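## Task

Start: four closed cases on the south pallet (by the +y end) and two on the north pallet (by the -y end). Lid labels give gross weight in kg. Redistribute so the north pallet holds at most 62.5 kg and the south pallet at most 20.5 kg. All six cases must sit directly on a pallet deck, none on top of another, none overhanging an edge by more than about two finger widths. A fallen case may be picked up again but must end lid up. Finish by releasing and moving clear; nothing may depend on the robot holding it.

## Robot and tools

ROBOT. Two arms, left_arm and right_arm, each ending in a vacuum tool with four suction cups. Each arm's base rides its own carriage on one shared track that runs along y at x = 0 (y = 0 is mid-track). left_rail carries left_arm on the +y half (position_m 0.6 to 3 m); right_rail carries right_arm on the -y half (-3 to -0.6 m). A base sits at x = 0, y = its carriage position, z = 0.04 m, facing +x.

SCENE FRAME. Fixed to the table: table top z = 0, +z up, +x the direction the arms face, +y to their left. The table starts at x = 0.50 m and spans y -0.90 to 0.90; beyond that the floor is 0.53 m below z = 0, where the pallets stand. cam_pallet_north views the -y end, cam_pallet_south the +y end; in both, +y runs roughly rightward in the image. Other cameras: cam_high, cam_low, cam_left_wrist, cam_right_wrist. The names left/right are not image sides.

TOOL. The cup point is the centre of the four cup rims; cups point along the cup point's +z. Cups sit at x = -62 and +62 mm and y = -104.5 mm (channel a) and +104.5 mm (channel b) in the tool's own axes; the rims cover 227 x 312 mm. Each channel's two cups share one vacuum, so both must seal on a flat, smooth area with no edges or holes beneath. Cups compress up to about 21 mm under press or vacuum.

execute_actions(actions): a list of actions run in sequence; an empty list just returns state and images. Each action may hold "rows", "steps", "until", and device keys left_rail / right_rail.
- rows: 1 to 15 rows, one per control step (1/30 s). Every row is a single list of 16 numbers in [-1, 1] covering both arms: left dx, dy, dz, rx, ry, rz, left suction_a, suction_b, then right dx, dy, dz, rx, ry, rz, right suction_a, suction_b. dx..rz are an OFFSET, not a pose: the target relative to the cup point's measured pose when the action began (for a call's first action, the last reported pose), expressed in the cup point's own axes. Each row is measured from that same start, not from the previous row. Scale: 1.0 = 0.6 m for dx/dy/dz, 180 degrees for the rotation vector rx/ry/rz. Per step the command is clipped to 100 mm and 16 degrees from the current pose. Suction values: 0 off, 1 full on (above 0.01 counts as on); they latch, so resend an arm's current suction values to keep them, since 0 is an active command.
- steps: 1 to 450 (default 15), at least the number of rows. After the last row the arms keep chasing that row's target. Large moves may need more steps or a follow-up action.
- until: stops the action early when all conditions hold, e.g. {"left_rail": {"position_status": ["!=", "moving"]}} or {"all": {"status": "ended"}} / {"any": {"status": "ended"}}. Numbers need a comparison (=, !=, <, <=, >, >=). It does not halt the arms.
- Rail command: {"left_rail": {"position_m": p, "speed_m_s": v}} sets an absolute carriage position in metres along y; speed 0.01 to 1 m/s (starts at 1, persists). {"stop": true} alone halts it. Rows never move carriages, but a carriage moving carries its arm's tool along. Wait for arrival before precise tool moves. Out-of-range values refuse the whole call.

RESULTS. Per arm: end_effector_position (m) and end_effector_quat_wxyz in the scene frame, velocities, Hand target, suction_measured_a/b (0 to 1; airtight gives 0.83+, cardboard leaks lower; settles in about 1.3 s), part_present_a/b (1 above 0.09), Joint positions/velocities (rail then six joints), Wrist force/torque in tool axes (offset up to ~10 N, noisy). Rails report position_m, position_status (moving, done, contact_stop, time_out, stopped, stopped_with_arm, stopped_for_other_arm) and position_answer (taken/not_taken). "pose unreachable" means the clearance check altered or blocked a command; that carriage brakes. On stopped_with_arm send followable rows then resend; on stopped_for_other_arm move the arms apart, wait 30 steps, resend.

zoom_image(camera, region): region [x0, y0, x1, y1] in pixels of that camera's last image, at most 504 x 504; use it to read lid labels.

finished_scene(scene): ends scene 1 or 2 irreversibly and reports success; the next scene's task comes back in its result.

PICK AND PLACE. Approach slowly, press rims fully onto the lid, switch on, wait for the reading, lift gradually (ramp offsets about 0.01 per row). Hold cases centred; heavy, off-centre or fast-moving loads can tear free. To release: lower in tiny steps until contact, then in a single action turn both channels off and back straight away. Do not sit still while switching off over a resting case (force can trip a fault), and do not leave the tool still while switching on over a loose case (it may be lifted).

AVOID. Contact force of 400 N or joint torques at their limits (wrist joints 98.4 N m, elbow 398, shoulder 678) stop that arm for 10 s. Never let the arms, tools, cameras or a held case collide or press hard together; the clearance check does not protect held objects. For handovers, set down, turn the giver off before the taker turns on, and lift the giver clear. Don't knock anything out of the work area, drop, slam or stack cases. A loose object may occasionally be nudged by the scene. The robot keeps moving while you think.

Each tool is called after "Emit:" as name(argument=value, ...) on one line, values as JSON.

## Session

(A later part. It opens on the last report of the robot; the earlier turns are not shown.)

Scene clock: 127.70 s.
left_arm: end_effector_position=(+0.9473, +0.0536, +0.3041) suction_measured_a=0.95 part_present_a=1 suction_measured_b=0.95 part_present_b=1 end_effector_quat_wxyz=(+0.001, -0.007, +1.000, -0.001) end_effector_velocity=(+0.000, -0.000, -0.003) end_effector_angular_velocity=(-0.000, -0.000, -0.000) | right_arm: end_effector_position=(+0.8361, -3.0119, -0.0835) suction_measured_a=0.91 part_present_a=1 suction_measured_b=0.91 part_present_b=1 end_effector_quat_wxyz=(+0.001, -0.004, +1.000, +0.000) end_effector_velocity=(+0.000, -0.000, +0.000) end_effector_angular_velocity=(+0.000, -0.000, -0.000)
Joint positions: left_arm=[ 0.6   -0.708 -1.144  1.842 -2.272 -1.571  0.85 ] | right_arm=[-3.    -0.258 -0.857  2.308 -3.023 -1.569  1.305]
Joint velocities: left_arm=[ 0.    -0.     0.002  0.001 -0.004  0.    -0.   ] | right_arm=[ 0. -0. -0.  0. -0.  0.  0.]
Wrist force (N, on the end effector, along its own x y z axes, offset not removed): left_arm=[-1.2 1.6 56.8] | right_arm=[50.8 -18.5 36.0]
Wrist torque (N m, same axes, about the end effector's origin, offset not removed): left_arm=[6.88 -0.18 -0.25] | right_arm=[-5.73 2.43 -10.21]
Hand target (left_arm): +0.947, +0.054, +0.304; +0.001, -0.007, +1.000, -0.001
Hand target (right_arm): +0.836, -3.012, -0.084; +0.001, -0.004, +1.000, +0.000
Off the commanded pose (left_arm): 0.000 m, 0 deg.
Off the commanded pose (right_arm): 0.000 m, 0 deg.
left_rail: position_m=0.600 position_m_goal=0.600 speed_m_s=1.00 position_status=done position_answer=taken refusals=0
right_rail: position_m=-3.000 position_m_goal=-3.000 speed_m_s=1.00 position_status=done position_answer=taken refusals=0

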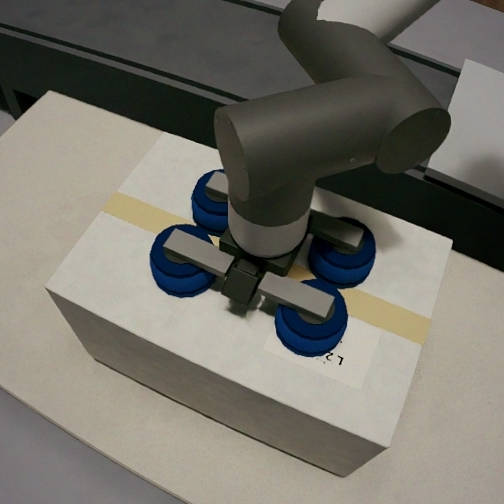

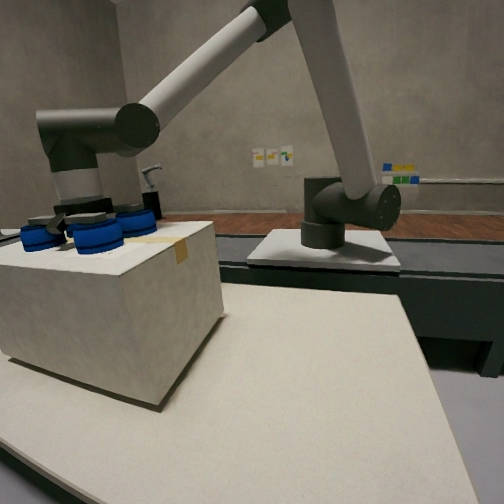

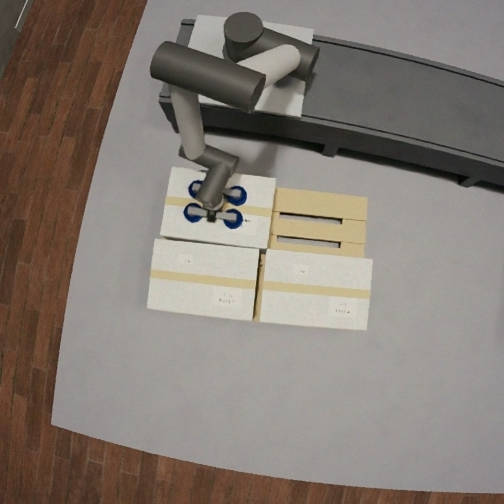

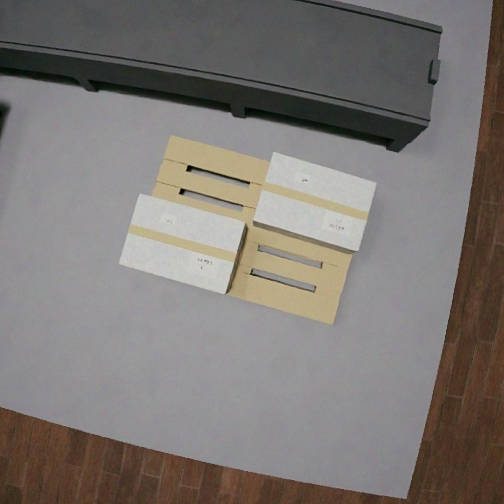

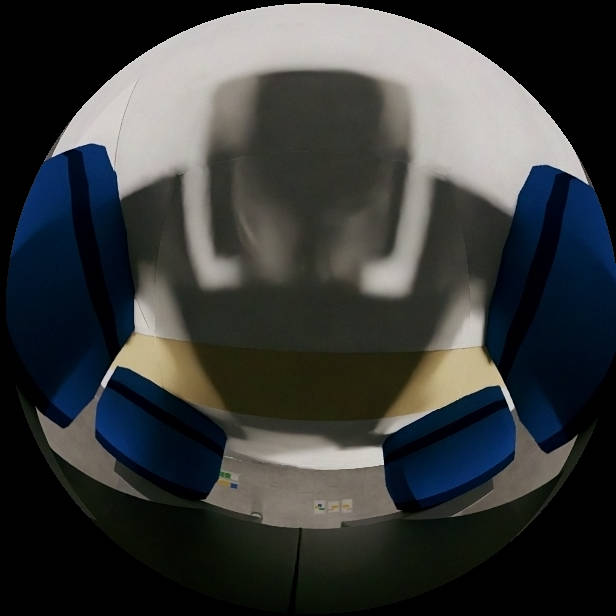

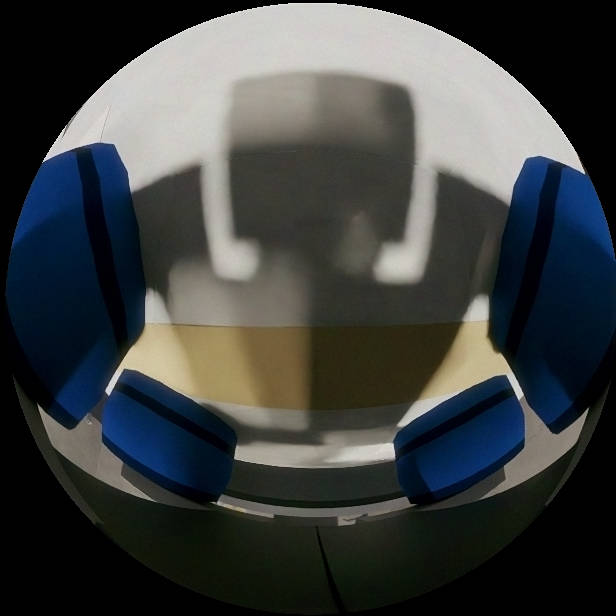

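Emit:
execute_actions(actions=[{"rows":[[0,0,0.012,0,0,0,1,1,0.02,-0.03,0,0,0,-0.007,1,1],[0,0,0.012,0,0,0,1,1,0.02,-0.07,0,0,0,-0.007,1,1]],"steps":18},{"rows":[[0,0,0,0,0,0,1,1,0,0,0.03,0,0,0,1,1],[0,0,0,0,0,0,1,1,0,0,0.07,0,0,0,1,1],[0,0,0,0,0,0,1,1,0,0,0.105,0,0,0,1,1]],"steps":22}])

Emit:
zoom_image(camera="cam_pallet_north", region=[120, 130, 400, 350])

Emit:
execute_actions(actions=[{"rows":[[0,0,0.013,0,0,0,1,1,0,0,0.012,0,0,0,1,1]],"steps":12}])

Scene clock: 136.43 s.
left_arm: end_effector_position=(+0.9473, +0.0535, +0.2969) suction_measured_a=0.95 part_present_a=1 suction_measured_b=0.95 part_present_b=1 end_effector_quat_wxyz=(+0.001, -0.007, +1.000, -0.001) end_effector_velocity=(+0.000, +0.000, -0.000) end_effector_angular_velocity=(+0.000, +0.000, +0.000) | right_arm: end_effector_position=(+0.8247, -3.0533, -0.1460) suction_measured_a=0.91 part_present_a=1 suction_measured_b=0.91 part_present_b=1 end_effector_quat_wxyz=(+0.001, -0.015, +1.000, +0.000) end_effector_velocity=(+0.001, +0.000, -0.004) end_effector_angular_velocity=(-0.000, -0.000, +0.000)
Joint positions: left_arm=[ 0.6   -0.708 -1.138  1.846 -2.281 -1.571  0.85 ] | right_arm=[-3.    -0.311 -0.761  2.308 -3.12  -1.569  1.23 ]
Joint velocities: left_arm=[ 0.  0.  0. -0.  0.  0. -0.] | right_arm=[ 0.     0.     0.006 -0.002 -0.005  0.     0.   ]
Wrist force (N, on the end effector, along its own x y z axes, offset not removed): left_arm=[-1.8 0.7 56.1] | right_arm=[-0.1 7.9 52.2]
Wrist torque (N m, same axes, about the end effector's origin, offset not removed): left_arm=[6.73 0.07 -0.10] | right_arm=[-3.33 0.56 -0.33]
Hand target (left_arm): +0.947, +0.054, +0.297; +0.001, -0.007, +1.000, -0.001
Hand target (right_arm): +0.825, -3.053, -0.147; +0.001, -0.015, +1.000, +0.000
Off the commanded pose (left_arm): 0.000 m, 0 deg.
Off the commanded pose (right_arm): 0.001 m, 0 deg.
left_rail: position_m=0.600 position_m_goal=0.600 speed_m_s=1.00 position_status=done position_answer=taken refusals=0
right_rail: position_m=-3.000 position_m_goal=-3.000 speed_m_s=1.00 position_status=done position_answer=taken refusals=0

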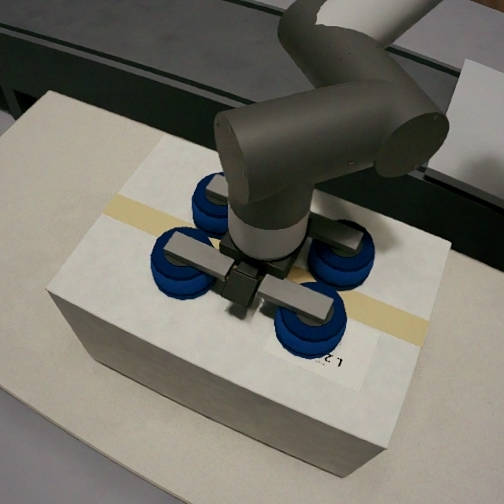

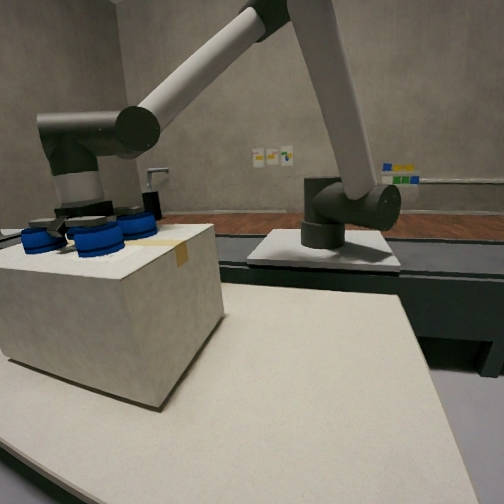

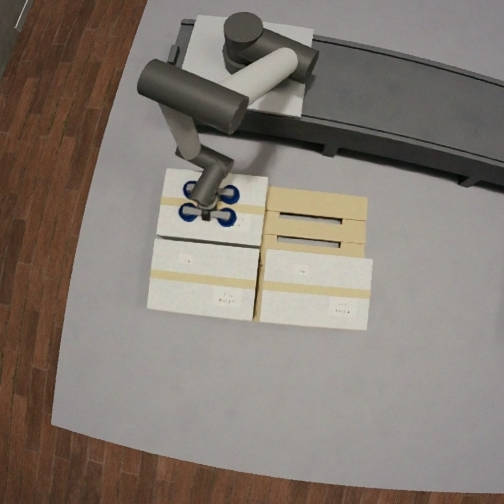

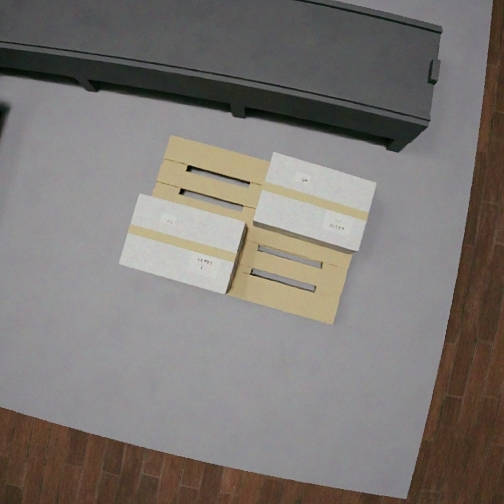

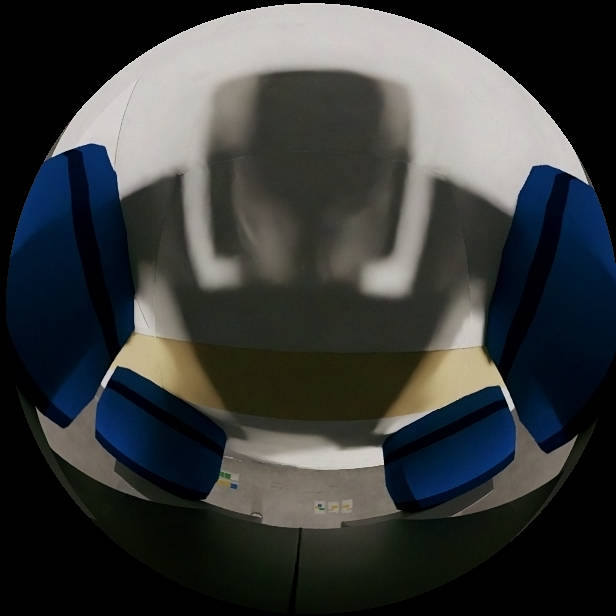

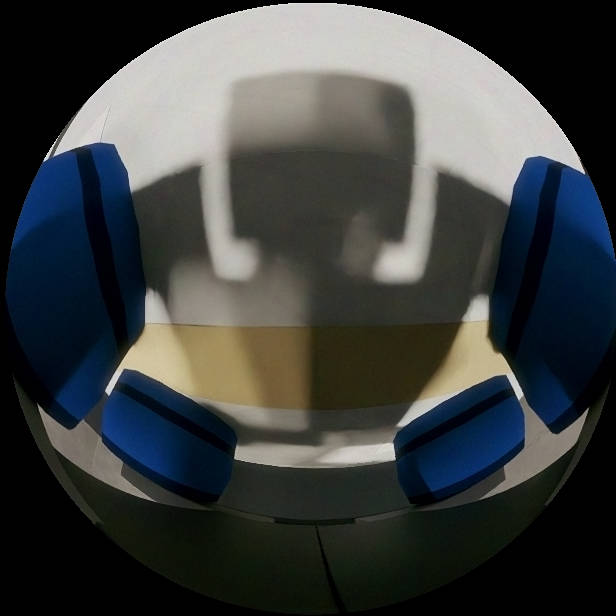

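Region (120, 130, 400, 350) of cam_pallet_north's 504x504 image, scaled by 1.800, with more detail than that image has; it fills the top 396 rows of this view, and the rest is white.

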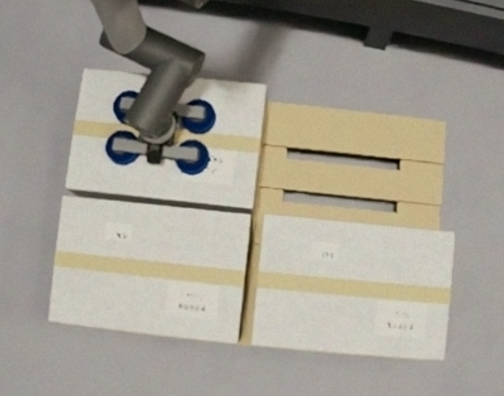

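Scene clock: 136.83 s.
left_arm: end_effector_position=(+0.9473, +0.0535, +0.2896) suction_measured_a=0.95 part_present_a=1 suction_measured_b=0.95 part_present_b=1 end_effector_quat_wxyz=(+0.001, -0.007, +1.000, -0.001) end_effector_velocity=(+0.000, -0.000, -0.004) end_effector_angular_velocity=(-0.000, -0.000, +0.000) | right_arm: end_effector_position=(+0.8247, -3.0532, -0.1528) suction_measured_a=0.91 part_present_a=1 suction_measured_b=0.91 part_present_b=1 end_effector_quat_wxyz=(+0.001, -0.015, +1.000, +0.000) end_effector_velocity=(+0.000, -0.000, -0.004) end_effector_angular_velocity=(-0.000, -0.000, +0.000)
Joint positions: left_arm=[ 0.6   -0.708 -1.132  1.85  -2.29  -1.571  0.85 ] | right_arm=[-3.    -0.311 -0.75   2.306 -3.128 -1.569  1.23 ]
Joint velocities: left_arm=[ 0.     0.     0.003  0.002 -0.005 -0.    -0.   ] | right_arm=[ 0.    -0.     0.006 -0.001 -0.005  0.    -0.   ]
Wrist force (N, on the end effector, along its own x y z axes, offset not removed): left_arm=[-1.0 2.0 57.4] | right_arm=[-2.0 3.4 54.7]
Wrist torque (N m, same axes, about the end effector's origin, offset not removed): left_arm=[6.44 -0.49 -0.13] | right_arm=[-3.73 0.89 -0.35]
Hand target (left_arm): +0.947, +0.054, +0.289; +0.001, -0.007, +1.000, -0.001
Hand target (right_arm): +0.825, -3.053, -0.153; +0.001, -0.015, +1.000, +0.000
Off the commanded pose (left_arm): 0.001 m, 0 deg.
Off the commanded pose (right_arm): 0.000 m, 0 deg.
left_rail: position_m=0.600 position_m_goal=0.600 speed_m_s=1.00 position_status=done position_answer=taken refusals=0
right_rail: position_m=-3.000 position_m_goal=-3.000 speed_m_s=1.00 position_status=done position_answer=taken refusals=0

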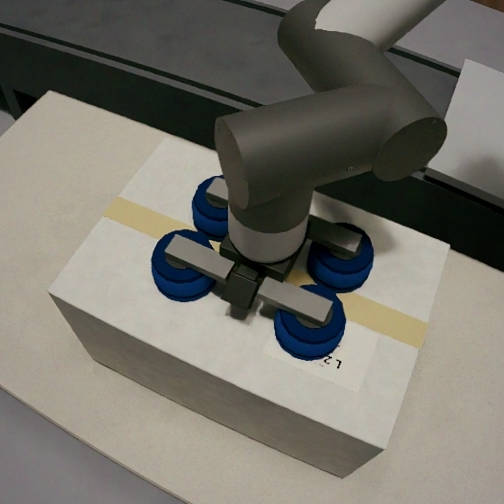

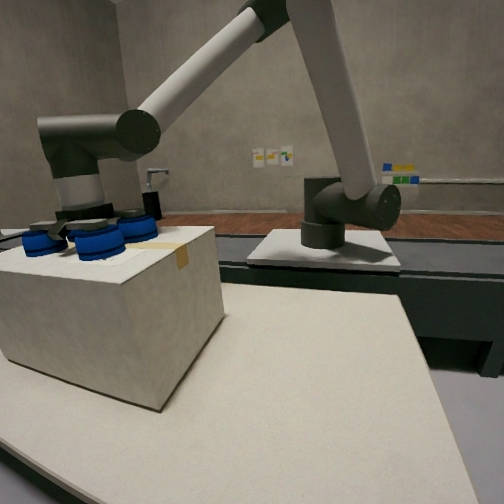

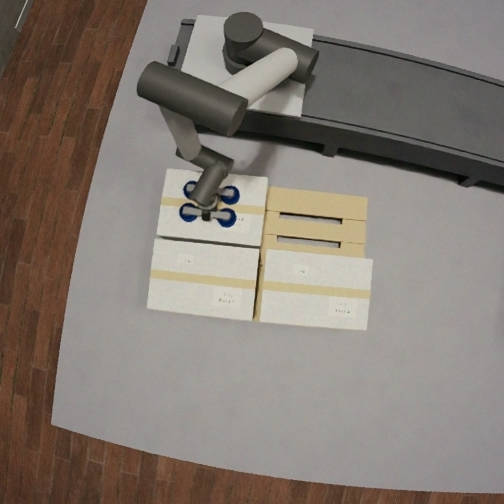

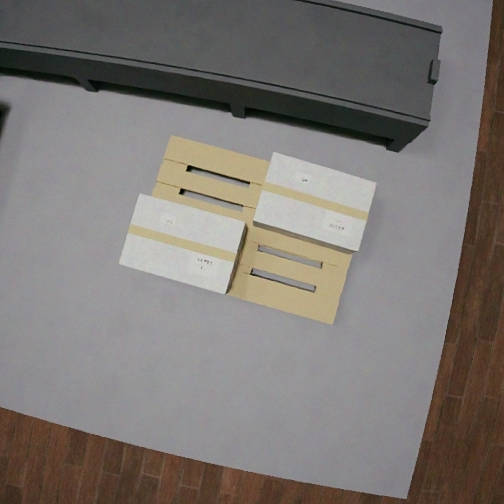

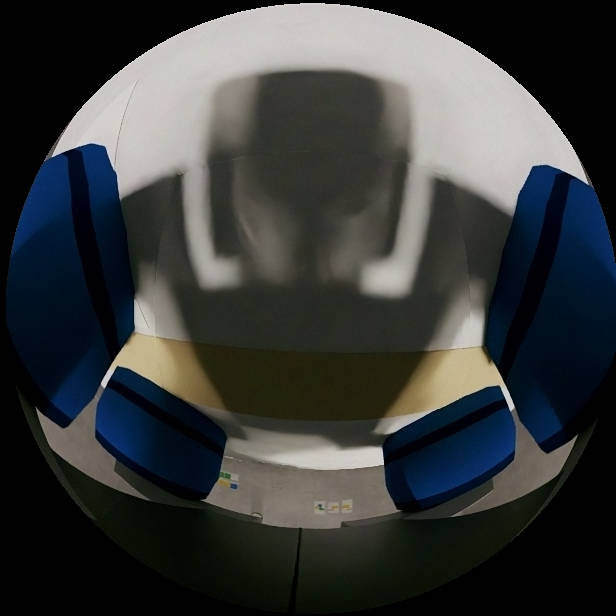

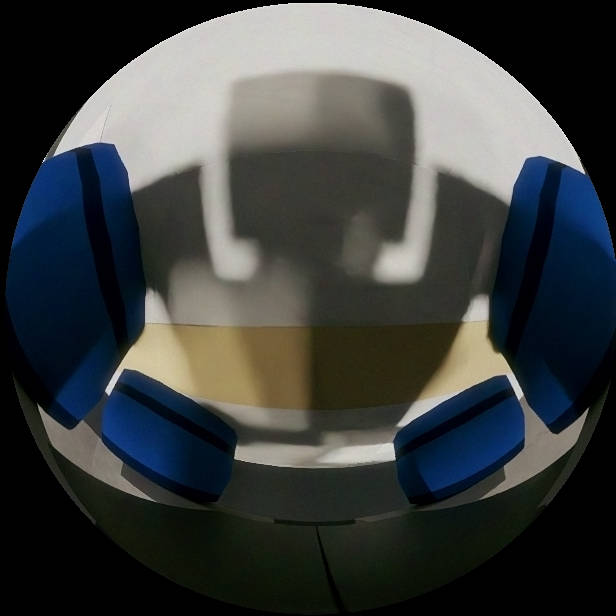

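Emit:
execute_actions(actions=[{"rows":[[0,0,0.012,0,0,0,1,1,-0.01,0,0.008,0,0,0,1,1]],"steps":12}])

Scene clock: 139.90 s.
left_arm: end_effector_position=(+0.9473, +0.0535, +0.2828) suction_measured_a=0.95 part_present_a=1 suction_measured_b=0.95 part_present_b=1 end_effector_quat_wxyz=(+0.001, -0.007, +1.000, -0.001) end_effector_velocity=(+0.000, -0.000, -0.003) end_effector_angular_velocity=(-0.000, -0.000, +0.000) | right_arm: end_effector_position=(+0.8303, -3.0531, -0.1573) suction_measured_a=0.91 part_present_a=1 suction_measured_b=0.91 part_present_b=1 end_effector_quat_wxyz=(+0.001, -0.015, +1.000, +0.000) end_effector_velocity=(+0.003, +0.000, -0.002) end_effector_angular_velocity=(+0.000, +0.000, +0.000)
Joint positions: left_arm=[ 0.6   -0.708 -1.127  1.853 -2.299 -1.571  0.85 ] | right_arm=[-3.    -0.308 -0.743  2.296 -3.126 -1.569  1.232]
Joint velocities: left_arm=[ 0.    -0.     0.003  0.002 -0.004  0.    -0.   ] | right_arm=[ 0.     0.001  0.004 -0.005  0.002  0.     0.001]
Wrist force (N, on the end effector, along its own x y z axes, offset not removed): left_arm=[-3.5 2.2 57.2] | right_arm=[-3.5 5.8 55.8]
Wrist torque (N m, same axes, about the end effector's origin, offset not removed): left_arm=[6.67 0.02 -0.11] | right_arm=[-3.72 0.93 -0.40]
Hand target (left_arm): +0.947, +0.054, +0.282; +0.001, -0.007, +1.000, -0.001
Hand target (right_arm): +0.831, -3.053, -0.158; +0.001, -0.015, +1.000, +0.000
Off the commanded pose (left_arm): 0.000 m, 0 deg.
Off the commanded pose (right_arm): 0.000 m, 0 deg.
left_rail: position_m=0.600 position_m_goal=0.600 speed_m_s=1.00 position_status=done position_answer=taken refusals=0
right_rail: position_m=-3.000 position_m_goal=-3.000 speed_m_s=1.00 position_status=done position_answer=taken refusals=0

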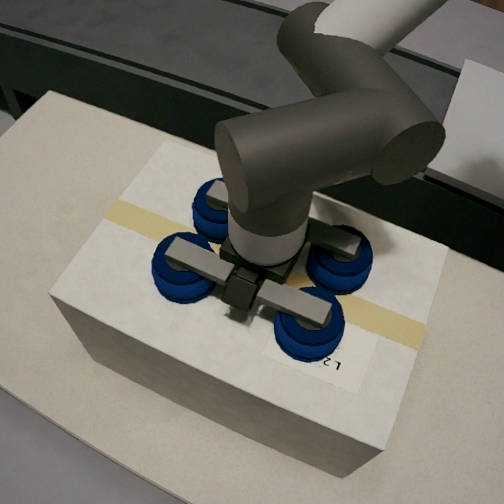

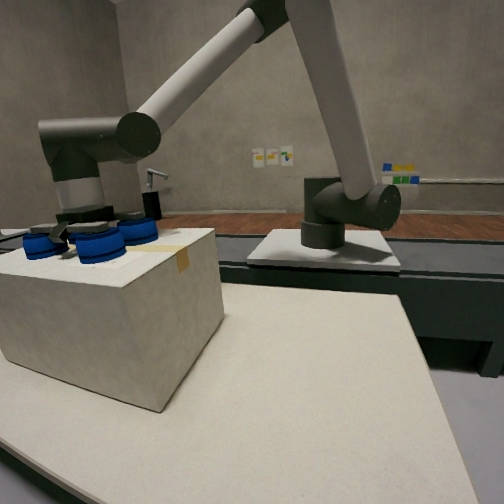

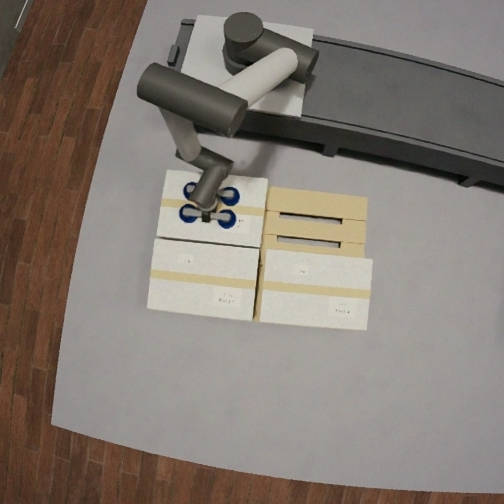

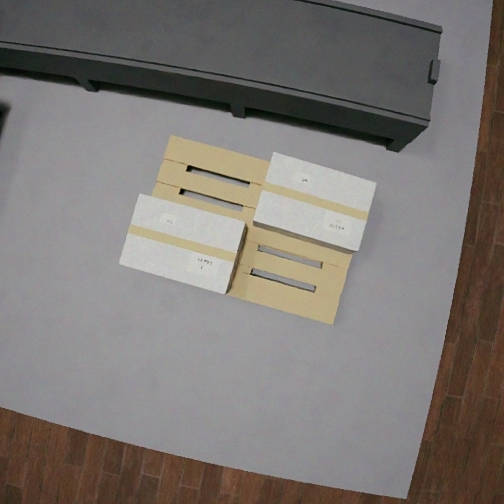

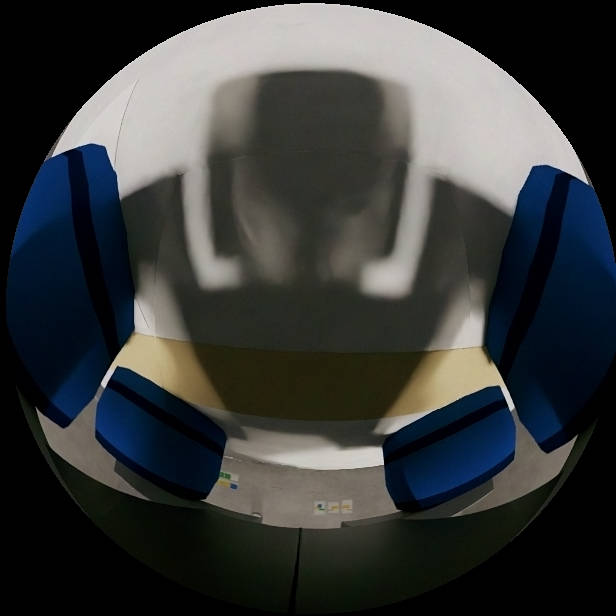

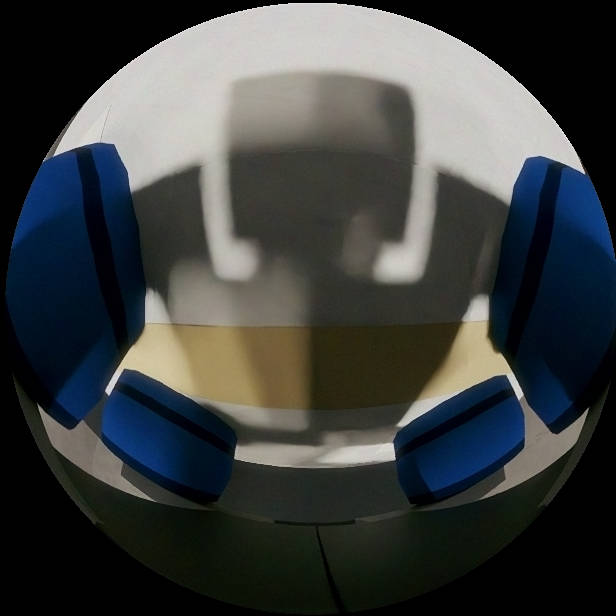

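Emit:
execute_actions(actions=[{"rows":[[0,0,0.008,0,0,0,1,1,0,0,0.007,0,0,0,1,1]],"steps":10},{"rows":[[0,0,-0.25,0,0,0,0,0,0,0,-0.95,0,0,0,0,0]],"steps":25},{"left_rail":{"position_m":2.0},"steps":15},{"right_rail":{"position_m":-0.6},"steps":15},{"rows":[[0,0,0,0,0,0,0,0,-0.11,0.59,0,0,0,0,0,0]],"steps":150,"until":{"all":{"status":"ended"}}},{"rows":[[0,0,0,0,0,0,0,0,-0.11,0.59,0.08,0,0,0,0,0]],"steps":40}])

Scene clock: 160.20 s.
left_arm: end_effector_position=(+0.9473, +1.4540, +0.4287) suction_measured_a=0.01 part_present_a=0 suction_measured_b=0.01 part_present_b=0 end_effector_quat_wxyz=(+0.001, -0.007, +1.000, -0.001) end_effector_velocity=(+0.000, -0.000, -0.000) end_effector_angular_velocity=(+0.000, +0.000, +0.000) | right_arm: end_effector_position=(+0.8309, -3.0516, -0.1594) suction_measured_a=0.91 part_present_a=1 suction_measured_b=0.91 part_present_b=1 end_effector_quat_wxyz=(+0.002, -0.015, +1.000, -0.000) end_effector_velocity=(+0.000, +0.000, +0.000) end_effector_angular_velocity=(+0.000, -0.000, +0.000)
Joint positions: left_arm=[ 2.    -0.708 -1.23   1.765 -2.109 -1.571  0.85 ] | right_arm=[-2.998 -0.308 -0.739  2.296 -3.131 -1.57   1.233]
Joint velocities: left_arm=[ 0.  0.  0. -0.  0. -0. -0.] | right_arm=[ 0. -0. -0.  0.  0.  0. -0.]
Wrist force (N, on the end effector, along its own x y z axes, offset not removed): left_arm=[-1.9 1.1 2.6] | right_arm=[1.0 0.1 -60.5]
Wrist torque (N m, same axes, about the end effector's origin, offset not removed): left_arm=[0.23 0.13 -0.08] | right_arm=[-2.41 12.00 -4.17]
Hand target (left_arm): +0.947, +1.454, +0.429; +0.001, -0.007, +1.000, -0.001
Hand target (right_arm): +0.831, -3.051, -0.159; +0.002, -0.015, +1.000, -0.000
Off the commanded pose (left_arm): 0.000 m, 0 deg.
Off the commanded pose (right_arm): 0.363 m, 0 deg.
FORCE FAULT: contact force on the right arm reached its limit, and that arm stopped for 10 seconds. The contact can be on any part of that arm, not only on its tool. That arm's remaining commands of this call were not run. That arm holds still and accepts commands again. Move the arm away from the contact; if what it grips holds it there, let go first. Pushing or pulling that hard again can fault the arm again.
left_rail: position_m=2.000 position_m_goal=2.000 speed_m_s=1.00 position_status=done position_answer=taken refusals=0
right_rail: position_m=-2.998 position_m_goal=-2.998 speed_m_s=1.00 position_status=stopped_with_arm position_answer=taken refusals=0

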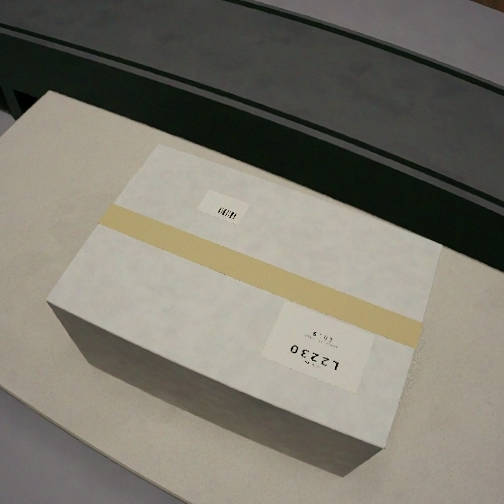

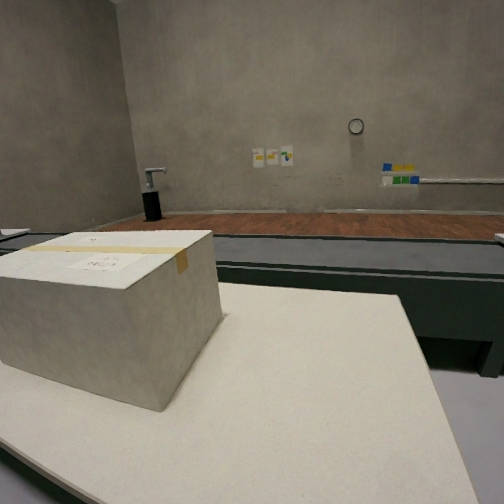

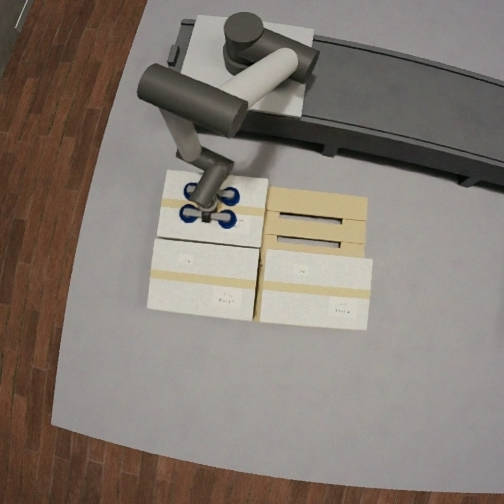

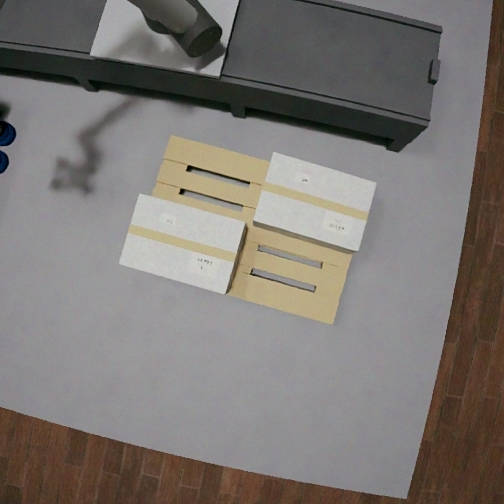

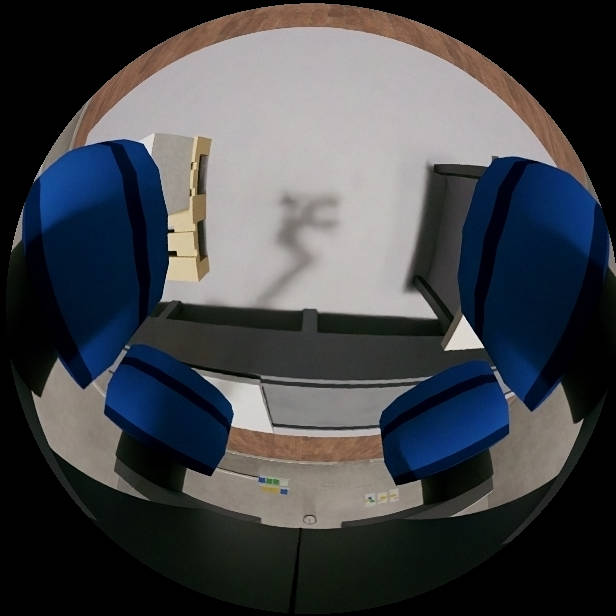

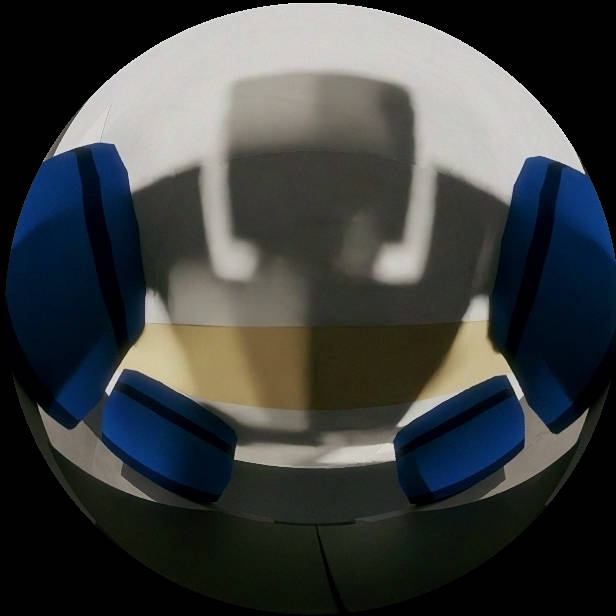

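Emit:
execute_actions(actions=[{"rows":[[0,0,0,0,0,0,0,0,0,0,-0.95,0,0,0,0,0]],"steps":70},{"right_rail":{"position_m":-0.6},"steps":150,"until":{"right_rail":{"position_status":["!=","moving"]}}},{"rows":[[0,0,0,0,0,0,0,0,-0.1,0.59,0,0,0,0,0,0]],"steps":45},{"rows":[[0,0,0,0,0,0,0,0,-0.1,0.59,0,0,0,0,0,0]],"steps":60}])

Scene clock: 192.07 s.
left_arm: end_effector_position=(+0.9473, +1.4540, +0.4287) suction_measured_a=0.01 part_present_a=0 suction_measured_b=0.01 part_present_b=0 end_effector_quat_wxyz=(+0.001, -0.007, +1.000, -0.001) end_effector_velocity=(-0.000, +0.000, +0.000) end_effector_angular_velocity=(-0.000, -0.000, -0.000) | right_arm: end_effector_position=(+0.9277, +0.0579, +0.4107) suction_measured_a=0.00 part_present_a=0 suction_measured_b=0.00 part_present_b=0 end_effector_quat_wxyz=(+0.002, -0.015, +1.000, -0.000) end_effector_velocity=(-0.000, +0.000, -0.000) end_effector_angular_velocity=(-0.000, +0.000, +0.000)
Joint positions: left_arm=[ 2.    -0.708 -1.23   1.765 -2.109 -1.571  0.85 ] | right_arm=[-0.6    0.44  -1.174  1.711 -2.112 -1.572  1.98 ]
Joint velocities: left_arm=[ 0.  0. -0.  0.  0. -0.  0.] | right_arm=[ 0.  0.  0. -0.  0. -0.  0.]
Wrist force (N, on the end effector, along its own x y z axes, offset not removed): left_arm=[-4.3 1.1 2.2] | right_arm=[-1.0 4.6 -3.6]
Wrist torque (N m, same axes, about the end effector's origin, offset not removed): left_arm=[0.39 0.67 -0.26] | right_arm=[1.06 -0.22 -0.41]
Hand target (left_arm): +0.947, +1.454, +0.429; +0.001, -0.007, +1.000, -0.001
Hand target (right_arm): +0.928, +0.058, +0.411; +0.002, -0.015, +1.000, -0.000
Off the commanded pose (left_arm): 0.000 m, 0 deg.
Off the commanded pose (right_arm): 0.000 m, 0 deg.
left_rail: position_m=2.000 position_m_goal=2.000 speed_m_s=1.00 position_status=done position_answer=taken refusals=0
right_rail: position_m=-0.600 position_m_goal=-0.600 speed_m_s=1.00 position_status=done position_answer=taken refusals=0

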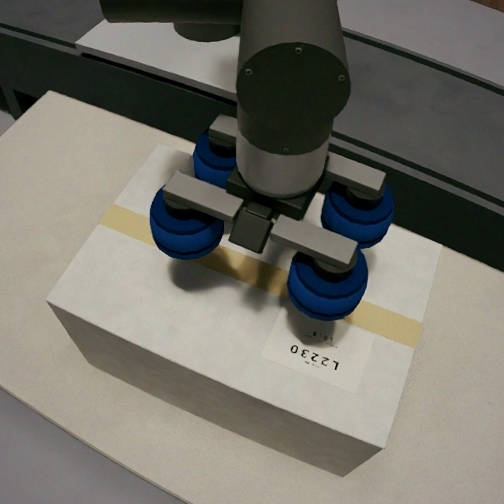

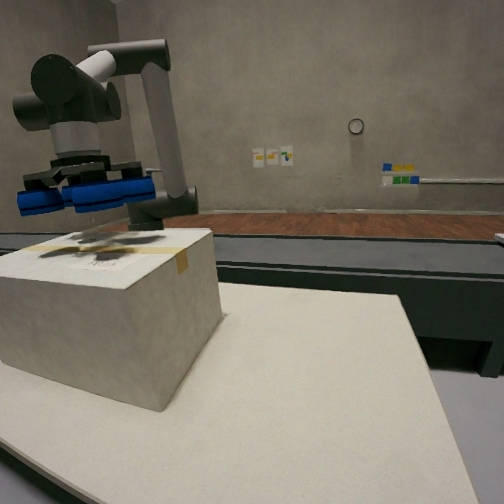

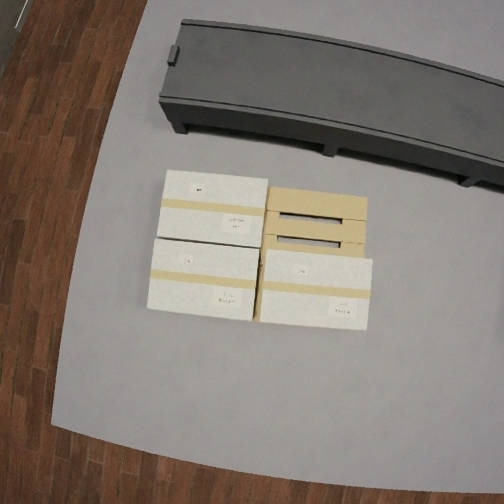

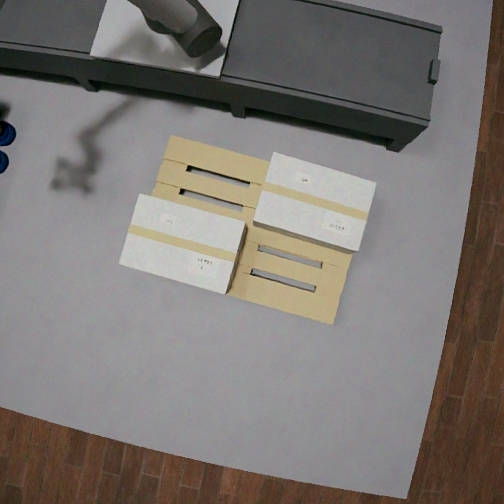

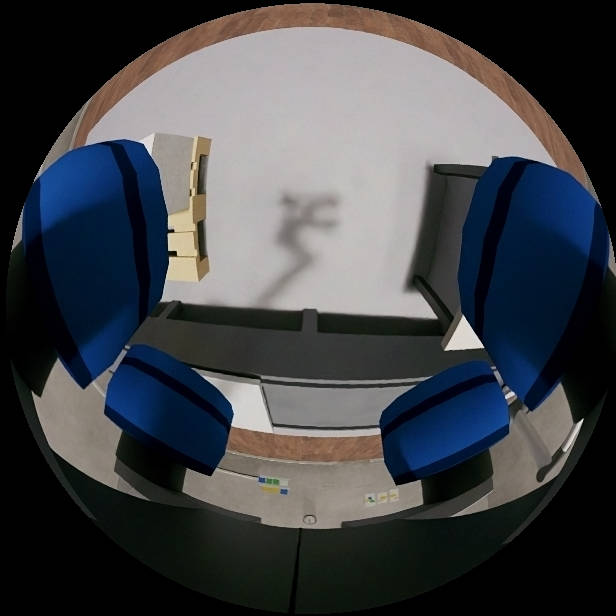

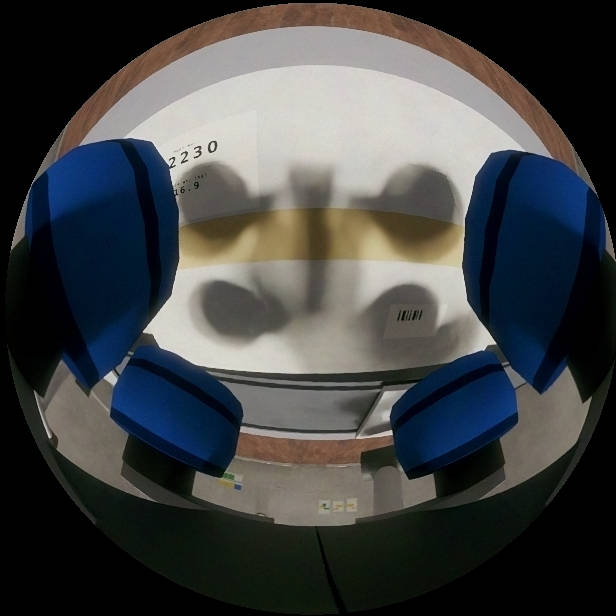

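Emit:
execute_actions(actions=[{"rows":[[0,0,0,0,0,0,0,0,-0.029,-0.005,0.198,0,0,0,1,1]],"steps":70},{"rows":[[0,0,0,0,0,0,0,0,0,0,-0.01,0,0,0,1,1],[0,0,0,0,0,0,0,0,0,0,-0.02,0,0,0,1,1],[0,0,0,0,0,0,0,0,0,0,-0.03,0,0,0,1,1],[0,0,0,0,0,0,0,0,0,0,-0.045,0,0,0,1,1],[0,0,0,0,0,0,0,0,0,0,-0.06,0,0,0,1,1],[0,0,0,0,0,0,0,0,0,0,-0.08,0,0,0,1,1],[0,0,0,0,0,0,0,0,0,0,-0.1,0,0,0,1,1],[0,0,0,0,0,0,0,0,0,0,-0.12,0,0,0,1,1],[0,0,0,0,0,0,0,0,0,0,-0.14,0,0,0,1,1],[0,0,0,0,0,0,0,0,0,0,-0.16,0,0,0,1,1],[0,0,0,0,0,0,0,0,0,0,-0.18,0,0,0,1,1]],"steps":35},{"right_rail":{"position_m":-3.0},"rows":[[0,0,0,0,0,0,0,0,0.03,-0.03,0,0,0,0,1,1],[0,0,0,0,0,0,0,0,0.06,-0.05,0,0,0,0,1,1],[0,0,0,0,0,0,0,0,0.09,-0.07,0,0,0,0,1,1],[0,0,0,0,0,0,0,0,0.12,-0.09,0,0,0,0,1,1],[0,0,0,0,0,0,0,0,0.15,-0.11,0,0,0,0,1,1],[0,0,0,0,0,0,0,0,0.18,-0.13,0,0,0,0,1,1],[0,0,0,0,0,0,0,0,0.21,-0.15,0,0,0,0,1,1],[0,0,0,0,0,0,0,0,0.24,-0.17,0,0,0,0,1,1]],"steps":150,"until":{"right_rail":{"position_status":["!=","moving"]}}},{"rows":[[0,0,0,0,0,0,0,0,0,0,0.02,0,0,0,1,1],[0,0,0,0,0,0,0,0,0,0,0.05,0,0,0,1,1],[0,0,0,0,0,0,0,0,0,0,0.1,0,0,0,1,1],[0,0,0,0,0,0,0,0,0,0,0.38,0,0,0,1,1]],"steps":45}])

Scene clock: 226.83 s.
left_arm: end_effector_position=(+0.9473, +1.4540, +0.4287) suction_measured_a=0.01 part_present_a=0 suction_measured_b=0.01 part_present_b=0 end_effector_quat_wxyz=(+0.001, -0.007, +1.000, -0.001) end_effector_velocity=(-0.000, -0.000, +0.000) end_effector_angular_velocity=(+0.000, -0.000, +0.000) | right_arm: end_effector_position=(+0.8059, -2.4507, +0.1883) suction_measured_a=0.91 part_present_a=1 suction_measured_b=0.91 part_present_b=1 end_effector_quat_wxyz=(+0.005, -0.015, +1.000, +0.001) end_effector_velocity=(-0.000, -0.000, +0.000) end_effector_angular_velocity=(-0.000, -0.000, +0.000)
Joint positions: left_arm=[ 2.    -0.708 -1.23   1.765 -2.109 -1.571  0.85 ] | right_arm=[-3.     0.391 -1.142  2.075 -2.515 -1.572  1.931]
Joint velocities: left_arm=[ 0. -0. -0. -0. -0.  0. -0.] | right_arm=[ 0.  0. -0.  0.  0. -0. -0.]
Wrist force (N, on the end effector, along its own x y z axes, offset not removed): left_arm=[0.8 0.9 1.7] | right_arm=[23.3 22.6 -44.4]
Wrist torque (N m, same axes, about the end effector's origin, offset not removed): left_arm=[0.31 -0.12 -0.29] | right_arm=[10.16 -11.29 -2.63]
Hand target (left_arm): +0.947, +1.454, +0.429; +0.001, -0.007, +1.000, -0.001
Hand target (right_arm): +0.806, -2.451, +0.188; +0.005, -0.015, +1.000, +0.001
Off the commanded pose (left_arm): 0.000 m, 0 deg.
Off the commanded pose (right_arm): 0.017 m, 0 deg.
FORCE FAULT: contact force on the right arm reached its limit, and that arm stopped for 10 seconds. The contact can be on any part of that arm, not only on its tool. That arm's remaining commands of this call were not run. That arm holds still and accepts commands again. Move the arm away from the contact; if what it grips holds it there, let go first. Pushing or pulling that hard again can fault the arm again.
left_rail: position_m=2.000 position_m_goal=2.000 speed_m_s=1.00 position_status=done position_answer=taken refusals=0
right_rail: position_m=-3.000 position_m_goal=-3.000 speed_m_s=1.00 position_status=done position_answer=taken refusals=0

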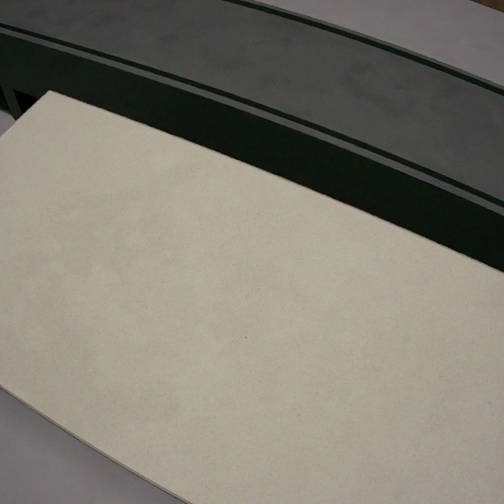

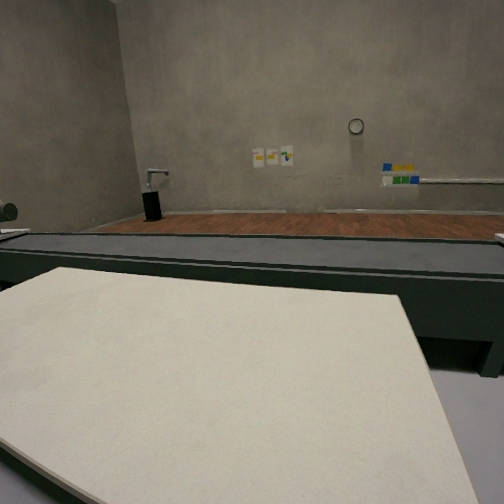

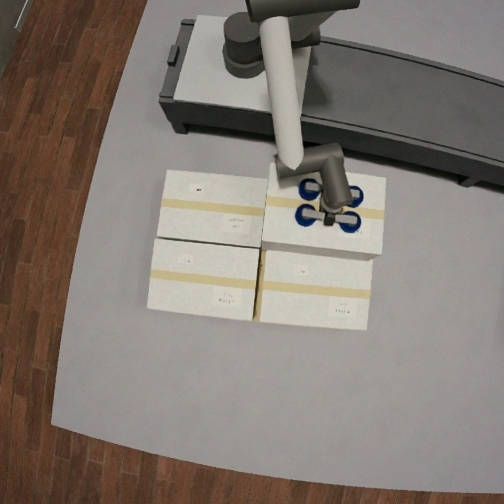

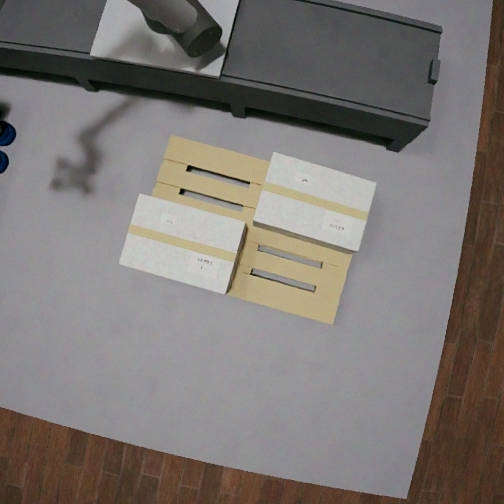

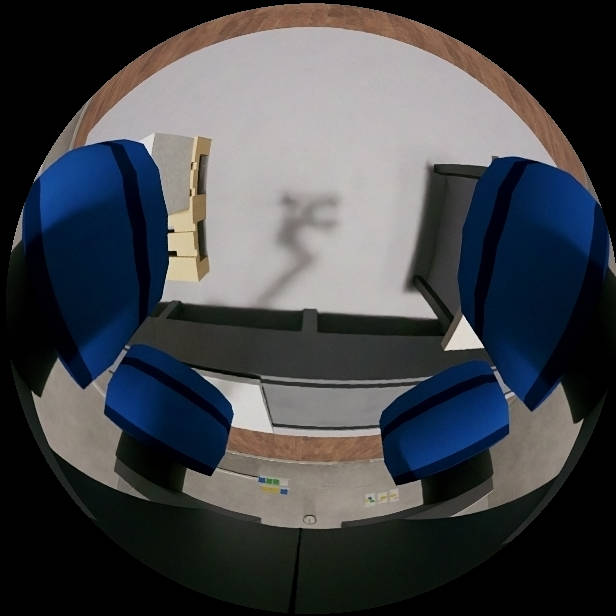

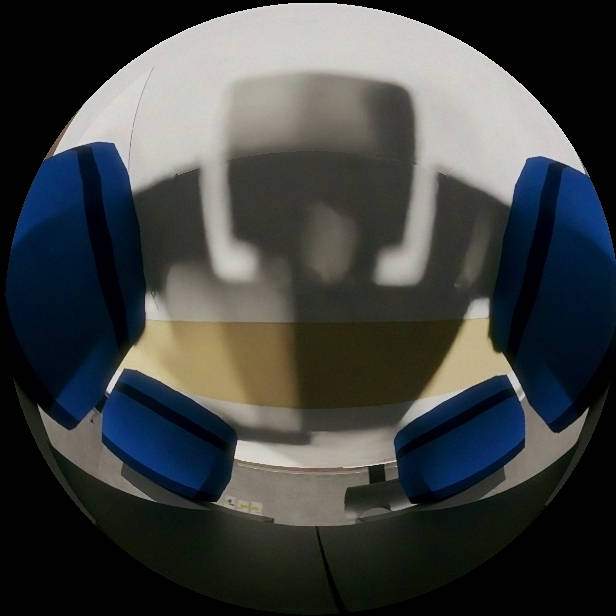

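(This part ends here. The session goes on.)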